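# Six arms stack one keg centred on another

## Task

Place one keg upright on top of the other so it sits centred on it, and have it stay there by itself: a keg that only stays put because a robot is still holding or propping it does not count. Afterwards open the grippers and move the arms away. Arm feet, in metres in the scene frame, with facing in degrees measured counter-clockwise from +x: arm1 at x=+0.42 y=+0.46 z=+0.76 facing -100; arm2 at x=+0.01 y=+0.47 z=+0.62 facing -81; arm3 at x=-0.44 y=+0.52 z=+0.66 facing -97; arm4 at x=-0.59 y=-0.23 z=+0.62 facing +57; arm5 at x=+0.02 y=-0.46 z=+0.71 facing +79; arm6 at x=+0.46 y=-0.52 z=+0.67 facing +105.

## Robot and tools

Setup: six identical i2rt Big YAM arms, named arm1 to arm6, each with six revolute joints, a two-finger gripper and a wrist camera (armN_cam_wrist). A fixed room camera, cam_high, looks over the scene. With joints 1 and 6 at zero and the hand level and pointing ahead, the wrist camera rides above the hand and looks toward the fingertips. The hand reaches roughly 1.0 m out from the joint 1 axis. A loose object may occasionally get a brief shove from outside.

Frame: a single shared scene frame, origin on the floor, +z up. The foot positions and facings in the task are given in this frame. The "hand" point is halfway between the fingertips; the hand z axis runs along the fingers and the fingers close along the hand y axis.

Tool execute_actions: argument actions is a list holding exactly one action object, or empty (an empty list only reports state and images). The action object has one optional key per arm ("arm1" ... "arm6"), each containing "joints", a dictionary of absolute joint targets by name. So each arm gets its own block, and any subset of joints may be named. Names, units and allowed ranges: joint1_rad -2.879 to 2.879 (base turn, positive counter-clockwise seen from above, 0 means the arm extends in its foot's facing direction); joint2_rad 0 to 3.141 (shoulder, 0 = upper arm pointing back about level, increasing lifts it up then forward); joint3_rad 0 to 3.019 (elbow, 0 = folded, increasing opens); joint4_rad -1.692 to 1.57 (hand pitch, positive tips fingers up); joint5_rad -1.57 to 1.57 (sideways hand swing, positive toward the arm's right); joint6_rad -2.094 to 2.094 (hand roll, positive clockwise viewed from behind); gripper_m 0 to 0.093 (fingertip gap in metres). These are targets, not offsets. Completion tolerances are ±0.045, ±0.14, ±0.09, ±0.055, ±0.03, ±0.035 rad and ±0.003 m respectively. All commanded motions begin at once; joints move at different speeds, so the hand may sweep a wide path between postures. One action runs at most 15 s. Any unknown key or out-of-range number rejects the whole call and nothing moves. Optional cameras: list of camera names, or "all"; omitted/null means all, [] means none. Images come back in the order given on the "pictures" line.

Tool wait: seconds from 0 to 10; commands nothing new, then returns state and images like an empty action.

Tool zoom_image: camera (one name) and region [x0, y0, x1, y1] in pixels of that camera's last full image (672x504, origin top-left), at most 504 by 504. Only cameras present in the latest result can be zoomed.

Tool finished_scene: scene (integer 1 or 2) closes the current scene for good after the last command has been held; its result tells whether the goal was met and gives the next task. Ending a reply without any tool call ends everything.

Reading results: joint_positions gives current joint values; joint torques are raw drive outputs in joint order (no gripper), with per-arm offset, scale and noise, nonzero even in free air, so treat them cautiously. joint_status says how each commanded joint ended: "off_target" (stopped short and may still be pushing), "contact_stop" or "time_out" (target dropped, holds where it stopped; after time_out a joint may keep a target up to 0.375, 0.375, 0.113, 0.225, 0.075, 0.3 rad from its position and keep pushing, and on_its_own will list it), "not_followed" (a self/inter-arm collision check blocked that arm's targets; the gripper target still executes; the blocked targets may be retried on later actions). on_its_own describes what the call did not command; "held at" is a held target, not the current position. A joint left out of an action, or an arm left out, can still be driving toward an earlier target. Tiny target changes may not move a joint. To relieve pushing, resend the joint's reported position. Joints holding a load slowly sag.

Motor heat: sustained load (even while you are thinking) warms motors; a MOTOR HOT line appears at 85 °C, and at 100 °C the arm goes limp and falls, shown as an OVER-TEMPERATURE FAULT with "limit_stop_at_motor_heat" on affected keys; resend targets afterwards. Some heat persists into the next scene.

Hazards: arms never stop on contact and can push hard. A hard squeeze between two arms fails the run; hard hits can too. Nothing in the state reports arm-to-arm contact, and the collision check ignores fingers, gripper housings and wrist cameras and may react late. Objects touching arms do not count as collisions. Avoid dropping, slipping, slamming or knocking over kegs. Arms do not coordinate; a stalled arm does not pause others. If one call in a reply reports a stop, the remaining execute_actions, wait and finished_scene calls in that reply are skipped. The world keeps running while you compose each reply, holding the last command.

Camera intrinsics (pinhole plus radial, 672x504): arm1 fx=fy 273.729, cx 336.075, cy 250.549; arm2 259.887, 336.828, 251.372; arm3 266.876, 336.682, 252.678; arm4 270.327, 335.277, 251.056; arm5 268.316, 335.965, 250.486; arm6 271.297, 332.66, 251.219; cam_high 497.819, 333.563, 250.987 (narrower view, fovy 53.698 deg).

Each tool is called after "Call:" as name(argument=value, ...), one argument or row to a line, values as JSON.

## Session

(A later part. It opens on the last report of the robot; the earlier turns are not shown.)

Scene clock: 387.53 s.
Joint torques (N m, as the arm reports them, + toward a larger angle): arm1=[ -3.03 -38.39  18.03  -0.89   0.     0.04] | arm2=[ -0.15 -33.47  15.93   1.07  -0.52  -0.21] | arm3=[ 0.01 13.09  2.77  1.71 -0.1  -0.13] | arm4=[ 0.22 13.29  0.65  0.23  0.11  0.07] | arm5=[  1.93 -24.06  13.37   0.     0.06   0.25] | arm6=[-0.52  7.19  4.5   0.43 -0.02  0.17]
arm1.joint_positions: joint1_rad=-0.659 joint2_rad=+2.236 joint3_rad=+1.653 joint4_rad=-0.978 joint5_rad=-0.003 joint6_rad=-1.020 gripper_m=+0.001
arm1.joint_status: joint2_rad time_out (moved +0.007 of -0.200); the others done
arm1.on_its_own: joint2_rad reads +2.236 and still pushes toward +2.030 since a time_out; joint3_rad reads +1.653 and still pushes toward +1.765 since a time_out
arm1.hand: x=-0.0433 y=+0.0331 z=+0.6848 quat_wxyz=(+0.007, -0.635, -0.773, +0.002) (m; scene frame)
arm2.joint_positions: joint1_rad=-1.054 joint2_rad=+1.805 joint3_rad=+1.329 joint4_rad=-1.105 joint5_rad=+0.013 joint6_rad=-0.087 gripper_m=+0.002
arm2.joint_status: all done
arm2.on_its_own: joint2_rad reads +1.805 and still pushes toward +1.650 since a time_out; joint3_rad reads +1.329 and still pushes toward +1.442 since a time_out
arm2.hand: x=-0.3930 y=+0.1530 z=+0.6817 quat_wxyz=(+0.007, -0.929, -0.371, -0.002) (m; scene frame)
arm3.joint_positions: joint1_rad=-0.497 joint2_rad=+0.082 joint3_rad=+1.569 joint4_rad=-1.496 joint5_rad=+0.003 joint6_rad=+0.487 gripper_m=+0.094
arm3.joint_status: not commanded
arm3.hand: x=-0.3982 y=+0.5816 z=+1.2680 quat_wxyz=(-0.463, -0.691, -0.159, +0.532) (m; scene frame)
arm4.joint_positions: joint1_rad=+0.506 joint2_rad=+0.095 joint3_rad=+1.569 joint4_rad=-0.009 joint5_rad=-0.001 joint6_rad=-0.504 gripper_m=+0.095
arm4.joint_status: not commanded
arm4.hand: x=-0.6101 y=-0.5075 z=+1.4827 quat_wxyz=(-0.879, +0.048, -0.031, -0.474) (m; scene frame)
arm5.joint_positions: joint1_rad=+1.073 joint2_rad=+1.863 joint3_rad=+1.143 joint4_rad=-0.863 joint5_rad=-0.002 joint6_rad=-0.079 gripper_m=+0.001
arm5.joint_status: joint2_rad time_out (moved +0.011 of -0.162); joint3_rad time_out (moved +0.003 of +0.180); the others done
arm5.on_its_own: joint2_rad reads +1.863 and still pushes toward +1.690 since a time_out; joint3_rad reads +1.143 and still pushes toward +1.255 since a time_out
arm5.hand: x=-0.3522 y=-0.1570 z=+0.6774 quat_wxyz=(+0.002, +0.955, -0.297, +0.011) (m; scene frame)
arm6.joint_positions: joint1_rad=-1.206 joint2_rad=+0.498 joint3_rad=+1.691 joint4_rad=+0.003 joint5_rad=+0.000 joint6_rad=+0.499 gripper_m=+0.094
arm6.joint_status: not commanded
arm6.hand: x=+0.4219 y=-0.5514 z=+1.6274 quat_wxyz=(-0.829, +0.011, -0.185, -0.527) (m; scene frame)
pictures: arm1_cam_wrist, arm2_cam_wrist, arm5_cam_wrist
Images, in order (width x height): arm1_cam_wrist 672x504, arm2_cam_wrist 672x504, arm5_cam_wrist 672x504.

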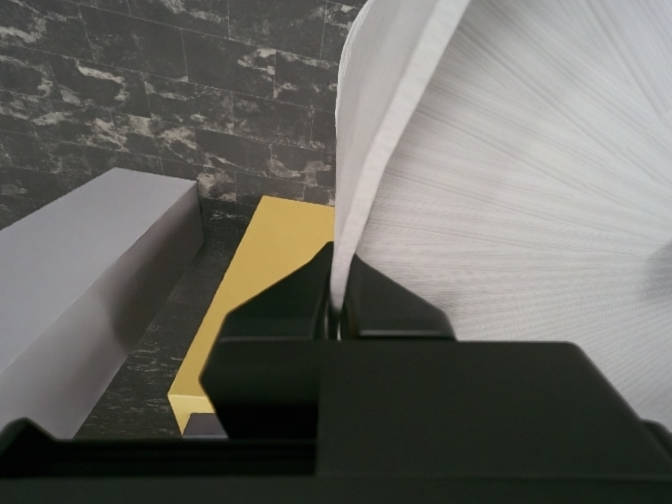

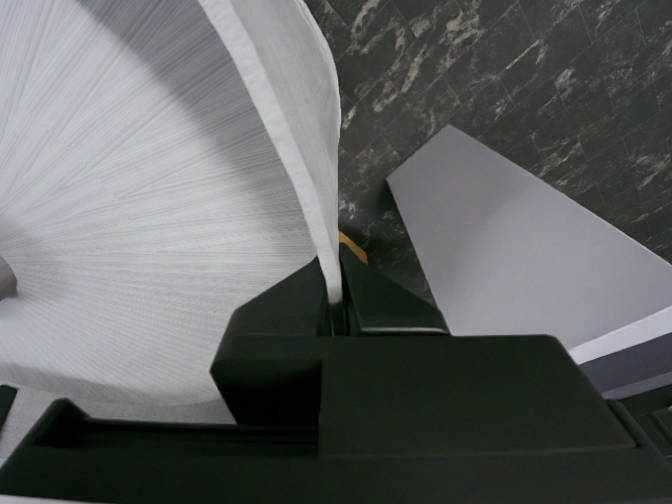

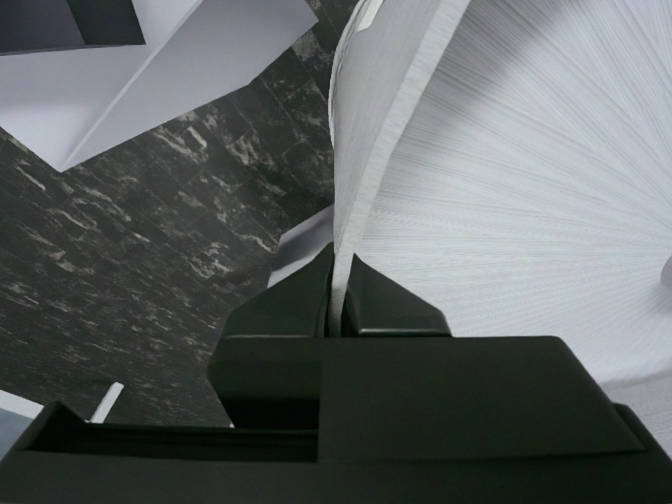

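Good. Lower.

Call:
execute_actions(
  actions=[
    {"arm5":{"joints":{"joint2_rad":1.73}},"arm2":{"joints":{"joint2_rad":1.71,"joint4_rad":-1.07}},"arm1":{"joints":{"joint2_rad":2.07,"joint4_rad":-0.97}}},
  ],
  cameras=["arm1_cam_wrist","arm2_cam_wrist","arm5_cam_wrist"],
)

Scene clock: 400.87 s.
Joint torques (N m, as the arm reports them, + toward a larger angle): arm1=[ -2.98 -36.1   18.01  -0.28   0.04   0.08] | arm2=[ -0.33 -30.7   16.     1.06  -0.46  -0.15] | arm3=[ 0.64 12.52  2.65  1.89 -0.09 -0.14] | arm4=[ 0.32 13.34  0.66  0.18  0.12  0.06] | arm5=[  1.83 -22.87  13.24  -0.22   0.05   0.27] | arm6=[-0.51  7.23  4.51  0.43 -0.01  0.17]
arm1.joint_positions: joint1_rad=-0.660 joint2_rad=+2.248 joint3_rad=+1.653 joint4_rad=-0.961 joint5_rad=-0.003 joint6_rad=-1.023 gripper_m=+0.001
arm1.joint_status: joint2_rad time_out (moved +0.012 of -0.166); the others done
arm1.on_its_own: joint2_rad reads +2.248 and still pushes toward +2.070 since a time_out; joint3_rad reads +1.653 and still pushes toward +1.765 since a time_out
arm1.hand: x=-0.0452 y=+0.0327 z=+0.6776 quat_wxyz=(+0.007, -0.634, -0.773, +0.005) (m; scene frame)
arm2.joint_positions: joint1_rad=-1.054 joint2_rad=+1.826 joint3_rad=+1.329 joint4_rad=-1.084 joint5_rad=+0.011 joint6_rad=-0.090 gripper_m=+0.002
arm2.joint_status: all done
arm2.on_its_own: joint3_rad reads +1.329 and still pushes toward +1.442 since a time_out
arm2.hand: x=-0.3954 y=+0.1505 z=+0.6713 quat_wxyz=(+0.006, -0.928, -0.372, -0.003) (m; scene frame)
arm3.joint_positions: joint1_rad=-0.497 joint2_rad=+0.082 joint3_rad=+1.569 joint4_rad=-1.496 joint5_rad=+0.003 joint6_rad=+0.487 gripper_m=+0.094
arm3.joint_status: not commanded
arm3.hand: x=-0.3982 y=+0.5816 z=+1.2680 quat_wxyz=(-0.463, -0.691, -0.159, +0.532) (m; scene frame)
arm4.joint_positions: joint1_rad=+0.506 joint2_rad=+0.095 joint3_rad=+1.569 joint4_rad=-0.009 joint5_rad=-0.001 joint6_rad=-0.504 gripper_m=+0.095
arm4.joint_status: not commanded
arm4.hand: x=-0.6101 y=-0.5075 z=+1.4827 quat_wxyz=(-0.879, +0.048, -0.031, -0.474) (m; scene frame)
arm5.joint_positions: joint1_rad=+1.078 joint2_rad=+1.884 joint3_rad=+1.143 joint4_rad=-0.856 joint5_rad=-0.002 joint6_rad=-0.081 gripper_m=+0.001
arm5.joint_status: joint2_rad time_out (moved +0.021 of -0.133)
arm5.on_its_own: joint2_rad reads +1.884 and still pushes toward +1.730 since a time_out; joint3_rad reads +1.143 and still pushes toward +1.255 since a time_out
arm5.hand: x=-0.3524 y=-0.1602 z=+0.6679 quat_wxyz=(+0.005, +0.956, -0.294, +0.018) (m; scene frame)
arm6.joint_positions: joint1_rad=-1.206 joint2_rad=+0.498 joint3_rad=+1.691 joint4_rad=+0.003 joint5_rad=+0.000 joint6_rad=+0.499 gripper_m=+0.094
arm6.joint_status: not commanded
arm6.hand: x=+0.4219 y=-0.5514 z=+1.6274 quat_wxyz=(-0.829, +0.011, -0.185, -0.527) (m; scene frame)
pictures: arm1_cam_wrist, arm2_cam_wrist, arm5_cam_wrist
Images, in order (width x height): arm1_cam_wrist 672x504, arm2_cam_wrist 672x504, arm5_cam_wrist 672x504.

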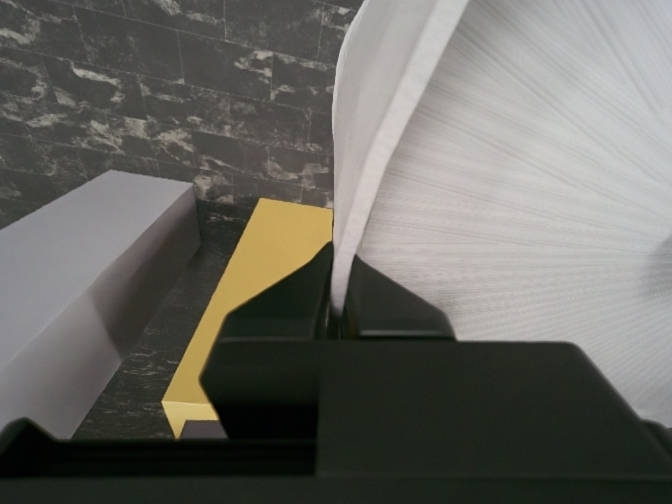

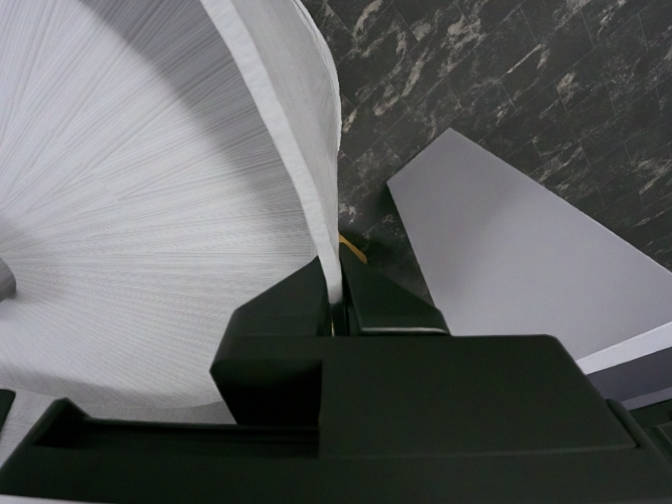

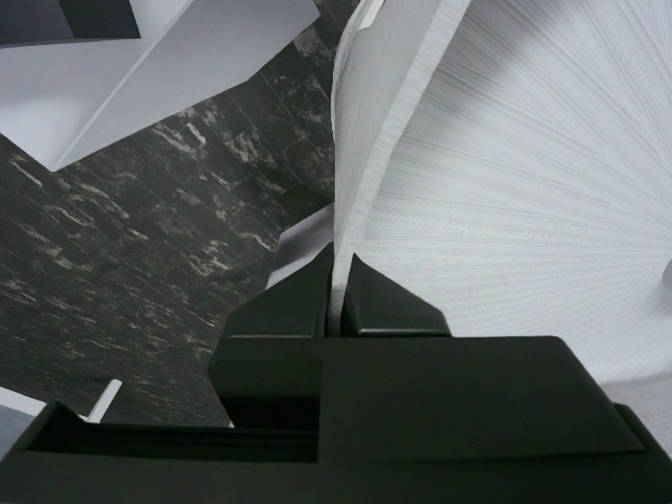

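Call:
execute_actions(
  actions=[
    {"arm5":{"joints":{"joint2_rad":1.86,"joint3_rad":1.18,"joint4_rad":-0.84}},"arm2":{"joints":{"joint2_rad":1.81,"joint3_rad":1.35}},"arm1":{"joints":{"joint2_rad":2.24,"joint3_rad":1.68,"joint4_rad":-0.96}}},
  ],
  cameras=[],
)

Call:
execute_actions(
  actions=[
    {"arm5":{"joints":{"gripper_m":0.07}},"arm2":{"joints":{"gripper_m":0.07}},"arm1":{"joints":{"gripper_m":0.07}}},
  ],
  cameras=["arm1_cam_wrist","arm2_cam_wrist","arm5_cam_wrist"],
)

Call:
execute_actions(
  actions=[
    {"arm5":{"joints":{"joint2_rad":1.6,"joint4_rad":-1.1}},"arm2":{"joints":{"joint2_rad":1.55,"joint4_rad":-1.33}},"arm1":{"joints":{"joint2_rad":2.05,"joint4_rad":-1.2}}},
  ],
  cameras=[],
)

Call:
execute_actions(
  actions=[
    {"arm5":{"joints":{"joint2_rad":1.2,"joint4_rad":-1.5}},"arm2":{"joints":{"joint2_rad":1.3,"joint4_rad":-1.6}},"arm1":{"joints":{"joint1_rad":-0.2,"joint2_rad":1.6,"joint4_rad":-1.6}}},
  ],
  cameras=["arm1_cam_wrist","arm2_cam_wrist","arm5_cam_wrist","cam_high"],
)

Scene clock: 415.67 s.
Joint torques (N m, as the arm reports them, + toward a larger angle): arm1=[ -3.04 -22.5   10.94   0.23   0.04   0.07] | arm2=[ -0.24 -20.44   9.15   0.86  -0.43  -0.18] | arm3=[ 0.67 12.36  2.75  1.77 -0.13 -0.2 ] | arm4=[ 0.42 13.23  0.66  0.22  0.1   0.06] | arm5=[  1.62 -14.96   8.45   0.88   0.05   0.25] | arm6=[-0.5   7.16  4.5   0.43 -0.02  0.17]
arm1.joint_positions: joint1_rad=-0.660 joint2_rad=+2.255 joint3_rad=+1.650 joint4_rad=-0.961 joint5_rad=-0.003 joint6_rad=-1.023 gripper_m=+0.001
arm1.joint_status: all done
arm1.hand: x=-0.0433 y=+0.0345 z=+0.6724 quat_wxyz=(+0.007, -0.634, -0.773, +0.000) (m; scene frame)
arm2.joint_positions: joint1_rad=-1.054 joint2_rad=+1.830 joint3_rad=+1.327 joint4_rad=-1.084 joint5_rad=+0.011 joint6_rad=-0.090 gripper_m=+0.002
arm2.joint_status: all done
arm2.hand: x=-0.3944 y=+0.1513 z=+0.6684 quat_wxyz=(+0.007, -0.928, -0.372, -0.006) (m; scene frame)
arm3.joint_positions: joint1_rad=-0.497 joint2_rad=+0.082 joint3_rad=+1.569 joint4_rad=-1.496 joint5_rad=+0.003 joint6_rad=+0.487 gripper_m=+0.094
arm3.joint_status: not commanded
arm3.hand: x=-0.3982 y=+0.5816 z=+1.2680 quat_wxyz=(-0.463, -0.691, -0.159, +0.532) (m; scene frame)
arm4.joint_positions: joint1_rad=+0.506 joint2_rad=+0.095 joint3_rad=+1.569 joint4_rad=-0.009 joint5_rad=-0.001 joint6_rad=-0.504 gripper_m=+0.095
arm4.joint_status: not commanded
arm4.hand: x=-0.6101 y=-0.5075 z=+1.4827 quat_wxyz=(-0.879, +0.048, -0.031, -0.474) (m; scene frame)
arm5.joint_positions: joint1_rad=+1.078 joint2_rad=+1.887 joint3_rad=+1.139 joint4_rad=-0.853 joint5_rad=-0.002 joint6_rad=-0.081 gripper_m=+0.001
arm5.joint_status: all done
arm5.hand: x=-0.3511 y=-0.1612 z=+0.6653 quat_wxyz=(+0.006, +0.956, -0.294, +0.020) (m; scene frame)
arm6.joint_positions: joint1_rad=-1.206 joint2_rad=+0.498 joint3_rad=+1.691 joint4_rad=+0.003 joint5_rad=+0.000 joint6_rad=+0.499 gripper_m=+0.094
arm6.joint_status: not commanded
arm6.hand: x=+0.4219 y=-0.5514 z=+1.6274 quat_wxyz=(-0.829, +0.011, -0.185, -0.527) (m; scene frame)
pictures: none
No camera images: the call's "cameras" was empty. Leave "cameras" out to get every camera's image.

Scene clock: 416.33 s.
Joint torques (N m, as the arm reports them, + toward a larger angle): arm1=[ -2.89 -21.31  11.04   0.26   0.02   0.08] | arm2=[ -0.18 -20.08   9.12   1.04  -0.11  -0.13] | arm3=[ 1.21 12.8   2.72  1.96 -0.15 -0.15] | arm4=[ 0.26 13.24  0.72  0.21  0.11  0.06] | arm5=[  1.66 -14.12   8.41   0.78   0.05   0.08] | arm6=[-0.49  7.21  4.5   0.43 -0.01  0.17]
arm1.joint_positions: joint1_rad=-0.663 joint2_rad=+2.241 joint3_rad=+1.650 joint4_rad=-0.961 joint5_rad=-0.003 joint6_rad=-1.023 gripper_m=+0.070
arm1.joint_status: all done
arm1.hand: x=-0.0466 y=+0.0337 z=+0.6815 quat_wxyz=(+0.008, -0.635, -0.772, +0.007) (m; scene frame)
arm2.joint_positions: joint1_rad=-1.061 joint2_rad=+1.827 joint3_rad=+1.327 joint4_rad=-1.083 joint5_rad=+0.002 joint6_rad=-0.090 gripper_m=+0.070
arm2.joint_status: all done
arm2.hand: x=-0.3959 y=+0.1522 z=+0.6699 quat_wxyz=(+0.002, -0.929, -0.369, -0.005) (m; scene frame)
arm3.joint_positions: joint1_rad=-0.497 joint2_rad=+0.082 joint3_rad=+1.569 joint4_rad=-1.496 joint5_rad=+0.003 joint6_rad=+0.487 gripper_m=+0.094
arm3.joint_status: not commanded
arm3.hand: x=-0.3982 y=+0.5816 z=+1.2680 quat_wxyz=(-0.463, -0.691, -0.159, +0.532) (m; scene frame)
arm4.joint_positions: joint1_rad=+0.506 joint2_rad=+0.095 joint3_rad=+1.569 joint4_rad=-0.009 joint5_rad=-0.001 joint6_rad=-0.504 gripper_m=+0.095
arm4.joint_status: not commanded
arm4.hand: x=-0.6101 y=-0.5075 z=+1.4827 quat_wxyz=(-0.879, +0.048, -0.031, -0.474) (m; scene frame)
arm5.joint_positions: joint1_rad=+1.078 joint2_rad=+1.874 joint3_rad=+1.143 joint4_rad=-0.850 joint5_rad=-0.002 joint6_rad=-0.059 gripper_m=+0.070
arm5.joint_status: all done
arm5.hand: x=-0.3549 y=-0.1582 z=+0.6723 quat_wxyz=(+0.002, +0.953, -0.304, +0.010) (m; scene frame)
arm6.joint_positions: joint1_rad=-1.206 joint2_rad=+0.498 joint3_rad=+1.691 joint4_rad=+0.003 joint5_rad=+0.000 joint6_rad=+0.499 gripper_m=+0.094
arm6.joint_status: not commanded
arm6.hand: x=+0.4219 y=-0.5514 z=+1.6274 quat_wxyz=(-0.829, +0.011, -0.185, -0.527) (m; scene frame)
pictures: arm1_cam_wrist, arm2_cam_wrist, arm5_cam_wrist
Images, in order (width x height): arm1_cam_wrist 672x504, arm2_cam_wrist 672x504, arm5_cam_wrist 672x504.

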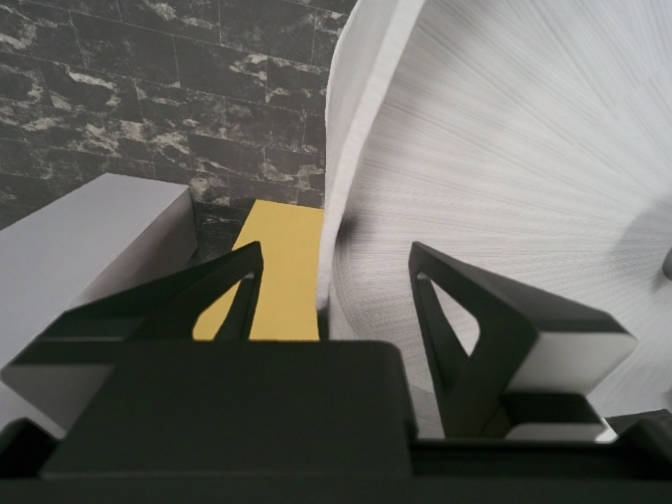

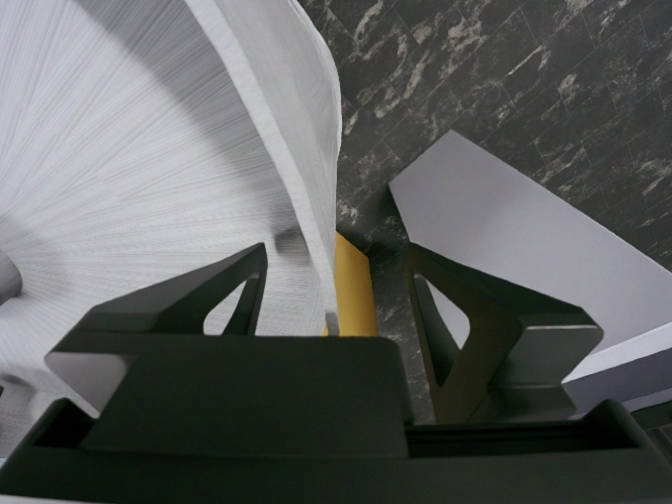

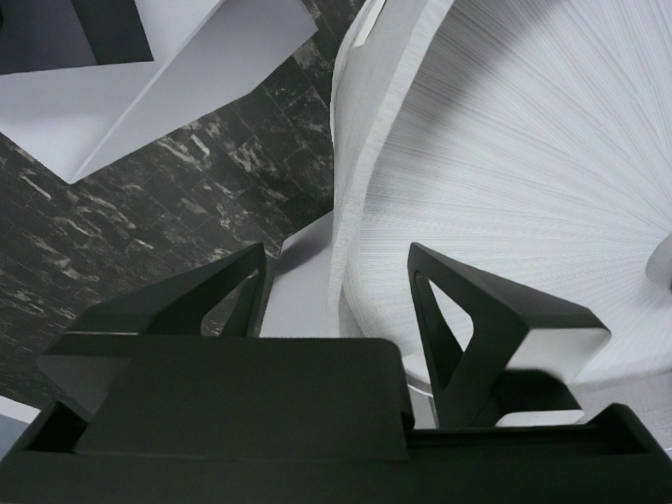

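Scene clock: 417.60 s.
Joint torques (N m, as the arm reports them, + toward a larger angle): arm1=[ -2.79 -18.27  11.22  -0.19   0.01   0.08] | arm2=[  0.51 -14.49  10.11   0.    -0.15  -0.15] | arm3=[ 0.74 12.31  2.92  1.67 -0.09 -0.13] | arm4=[ 0.36 13.23  0.64  0.26  0.11  0.07] | arm5=[  1.76 -10.43   9.15   0.12   0.07   0.08] | arm6=[-0.5   7.21  4.51  0.43 -0.01  0.17]
arm1.joint_positions: joint1_rad=-0.663 joint2_rad=+2.036 joint3_rad=+1.662 joint4_rad=-1.192 joint5_rad=-0.003 joint6_rad=-1.023 gripper_m=+0.070
arm1.joint_status: all done
arm1.hand: x=-0.0284 y=+0.0477 z=+0.8075 quat_wxyz=(+0.007, -0.635, -0.772, -0.001) (m; scene frame)
arm2.joint_positions: joint1_rad=-1.061 joint2_rad=+1.549 joint3_rad=+1.327 joint4_rad=-1.317 joint5_rad=+0.002 joint6_rad=-0.090 gripper_m=+0.070
arm2.joint_status: all done
arm2.hand: x=-0.3535 y=+0.1857 z=+0.8000 quat_wxyz=(-0.004, -0.929, -0.369, +0.016) (m; scene frame)
arm3.joint_positions: joint1_rad=-0.497 joint2_rad=+0.082 joint3_rad=+1.569 joint4_rad=-1.496 joint5_rad=+0.003 joint6_rad=+0.487 gripper_m=+0.094
arm3.joint_status: not commanded
arm3.hand: x=-0.3982 y=+0.5816 z=+1.2680 quat_wxyz=(-0.463, -0.691, -0.159, +0.532) (m; scene frame)
arm4.joint_positions: joint1_rad=+0.506 joint2_rad=+0.095 joint3_rad=+1.569 joint4_rad=-0.009 joint5_rad=-0.001 joint6_rad=-0.504 gripper_m=+0.095
arm4.joint_status: not commanded
arm4.hand: x=-0.6101 y=-0.5075 z=+1.4827 quat_wxyz=(-0.879, +0.048, -0.031, -0.474) (m; scene frame)
arm5.joint_positions: joint1_rad=+1.078 joint2_rad=+1.590 joint3_rad=+1.152 joint4_rad=-1.091 joint5_rad=-0.002 joint6_rad=-0.058 gripper_m=+0.070
arm5.joint_status: all done
arm5.hand: x=-0.3341 y=-0.1759 z=+0.8022 quat_wxyz=(-0.007, +0.952, -0.304, -0.014) (m; scene frame)
arm6.joint_positions: joint1_rad=-1.206 joint2_rad=+0.498 joint3_rad=+1.691 joint4_rad=+0.003 joint5_rad=+0.000 joint6_rad=+0.499 gripper_m=+0.094
arm6.joint_status: not commanded
arm6.hand: x=+0.4219 y=-0.5514 z=+1.6274 quat_wxyz=(-0.829, +0.011, -0.185, -0.527) (m; scene frame)
pictures: none
No camera images: the call's "cameras" was empty. Leave "cameras" out to get every camera's image.

Scene clock: 419.10 s.
Joint torques (N m, as the arm reports them, + toward a larger angle): arm1=[ -2.01 -13.99  11.62  -0.09  -0.02   0.08] | arm2=[  0.41 -10.02  10.24   0.22  -0.1   -0.16] | arm3=[ 0.09 12.93  2.78  1.77 -0.13 -0.13] | arm4=[ 0.33 13.24  0.66  0.21  0.1   0.06] | arm5=[ 1.78 -6.53  9.84  0.18  0.05  0.08] | arm6=[-0.52  7.18  4.51  0.43 -0.01  0.17]
arm1.joint_positions: joint1_rad=-0.196 joint2_rad=+1.599 joint3_rad=+1.666 joint4_rad=-1.594 joint5_rad=-0.002 joint6_rad=-1.023 gripper_m=+0.070
arm1.joint_status: all done
arm1.hand: x=+0.2483 y=-0.0045 z=+1.0386 quat_wxyz=(+0.004, -0.439, -0.898, +0.017) (m; scene frame)
arm2.joint_positions: joint1_rad=-1.061 joint2_rad=+1.300 joint3_rad=+1.327 joint4_rad=-1.588 joint5_rad=+0.002 joint6_rad=-0.090 gripper_m=+0.070
arm2.joint_status: all done
arm2.hand: x=-0.2813 y=+0.2426 z=+0.8970 quat_wxyz=(-0.001, -0.929, -0.369, +0.006) (m; scene frame)
arm3.joint_positions: joint1_rad=-0.497 joint2_rad=+0.082 joint3_rad=+1.569 joint4_rad=-1.496 joint5_rad=+0.003 joint6_rad=+0.487 gripper_m=+0.094
arm3.joint_status: not commanded
arm3.hand: x=-0.3982 y=+0.5816 z=+1.2680 quat_wxyz=(-0.463, -0.691, -0.159, +0.532) (m; scene frame)
arm4.joint_positions: joint1_rad=+0.506 joint2_rad=+0.095 joint3_rad=+1.569 joint4_rad=-0.009 joint5_rad=-0.001 joint6_rad=-0.504 gripper_m=+0.095
arm4.joint_status: not commanded
arm4.hand: x=-0.6101 y=-0.5075 z=+1.4827 quat_wxyz=(-0.879, +0.048, -0.031, -0.474) (m; scene frame)
arm5.joint_positions: joint1_rad=+1.078 joint2_rad=+1.197 joint3_rad=+1.152 joint4_rad=-1.493 joint5_rad=-0.002 joint6_rad=-0.058 gripper_m=+0.070
arm5.joint_status: all done
arm5.hand: x=-0.2451 y=-0.2486 z=+0.9480 quat_wxyz=(-0.006, +0.952, -0.304, -0.009) (m; scene frame)
arm6.joint_positions: joint1_rad=-1.206 joint2_rad=+0.498 joint3_rad=+1.691 joint4_rad=+0.003 joint5_rad=+0.000 joint6_rad=+0.499 gripper_m=+0.094
arm6.joint_status: not commanded
arm6.hand: x=+0.4219 y=-0.5514 z=+1.6274 quat_wxyz=(-0.829, +0.011, -0.185, -0.527) (m; scene frame)
pictures: arm1_cam_wrist, arm2_cam_wrist, arm5_cam_wrist, cam_high
Images, in order (width x height): arm1_cam_wrist 672x504, arm2_cam_wrist 672x504, arm5_cam_wrist 672x504, cam_high 672x504.

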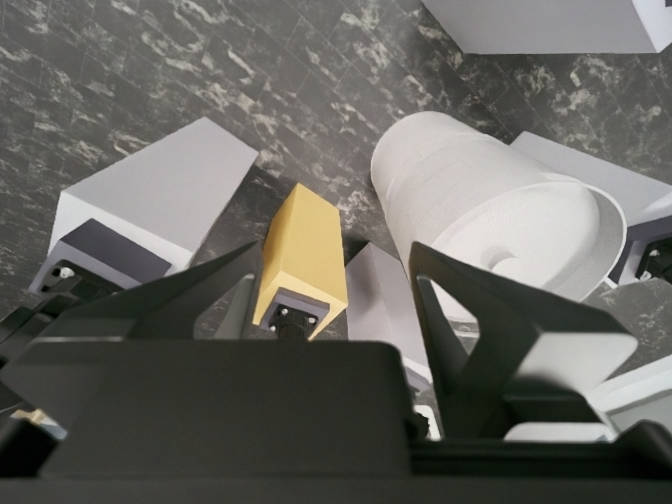

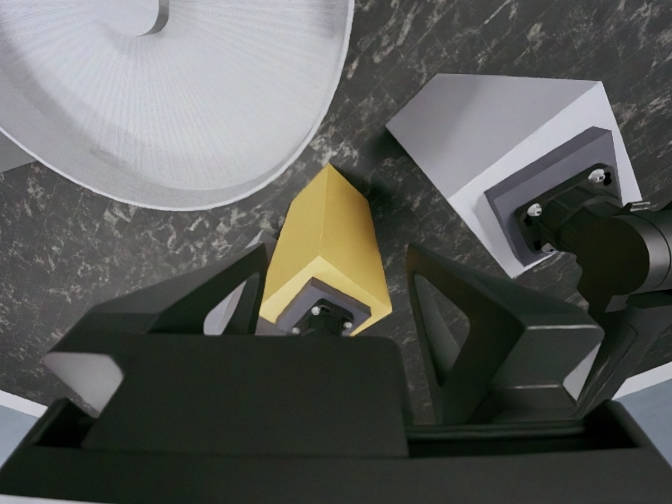

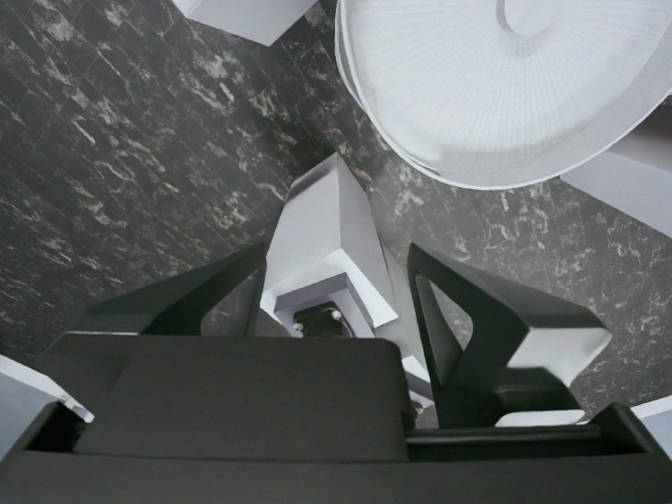

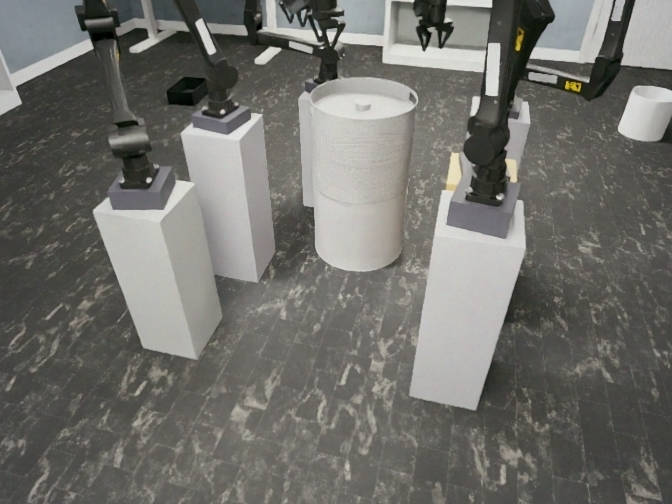

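Call:
finished_scene(
  scene=1,
)

The scene is finished: the task was done.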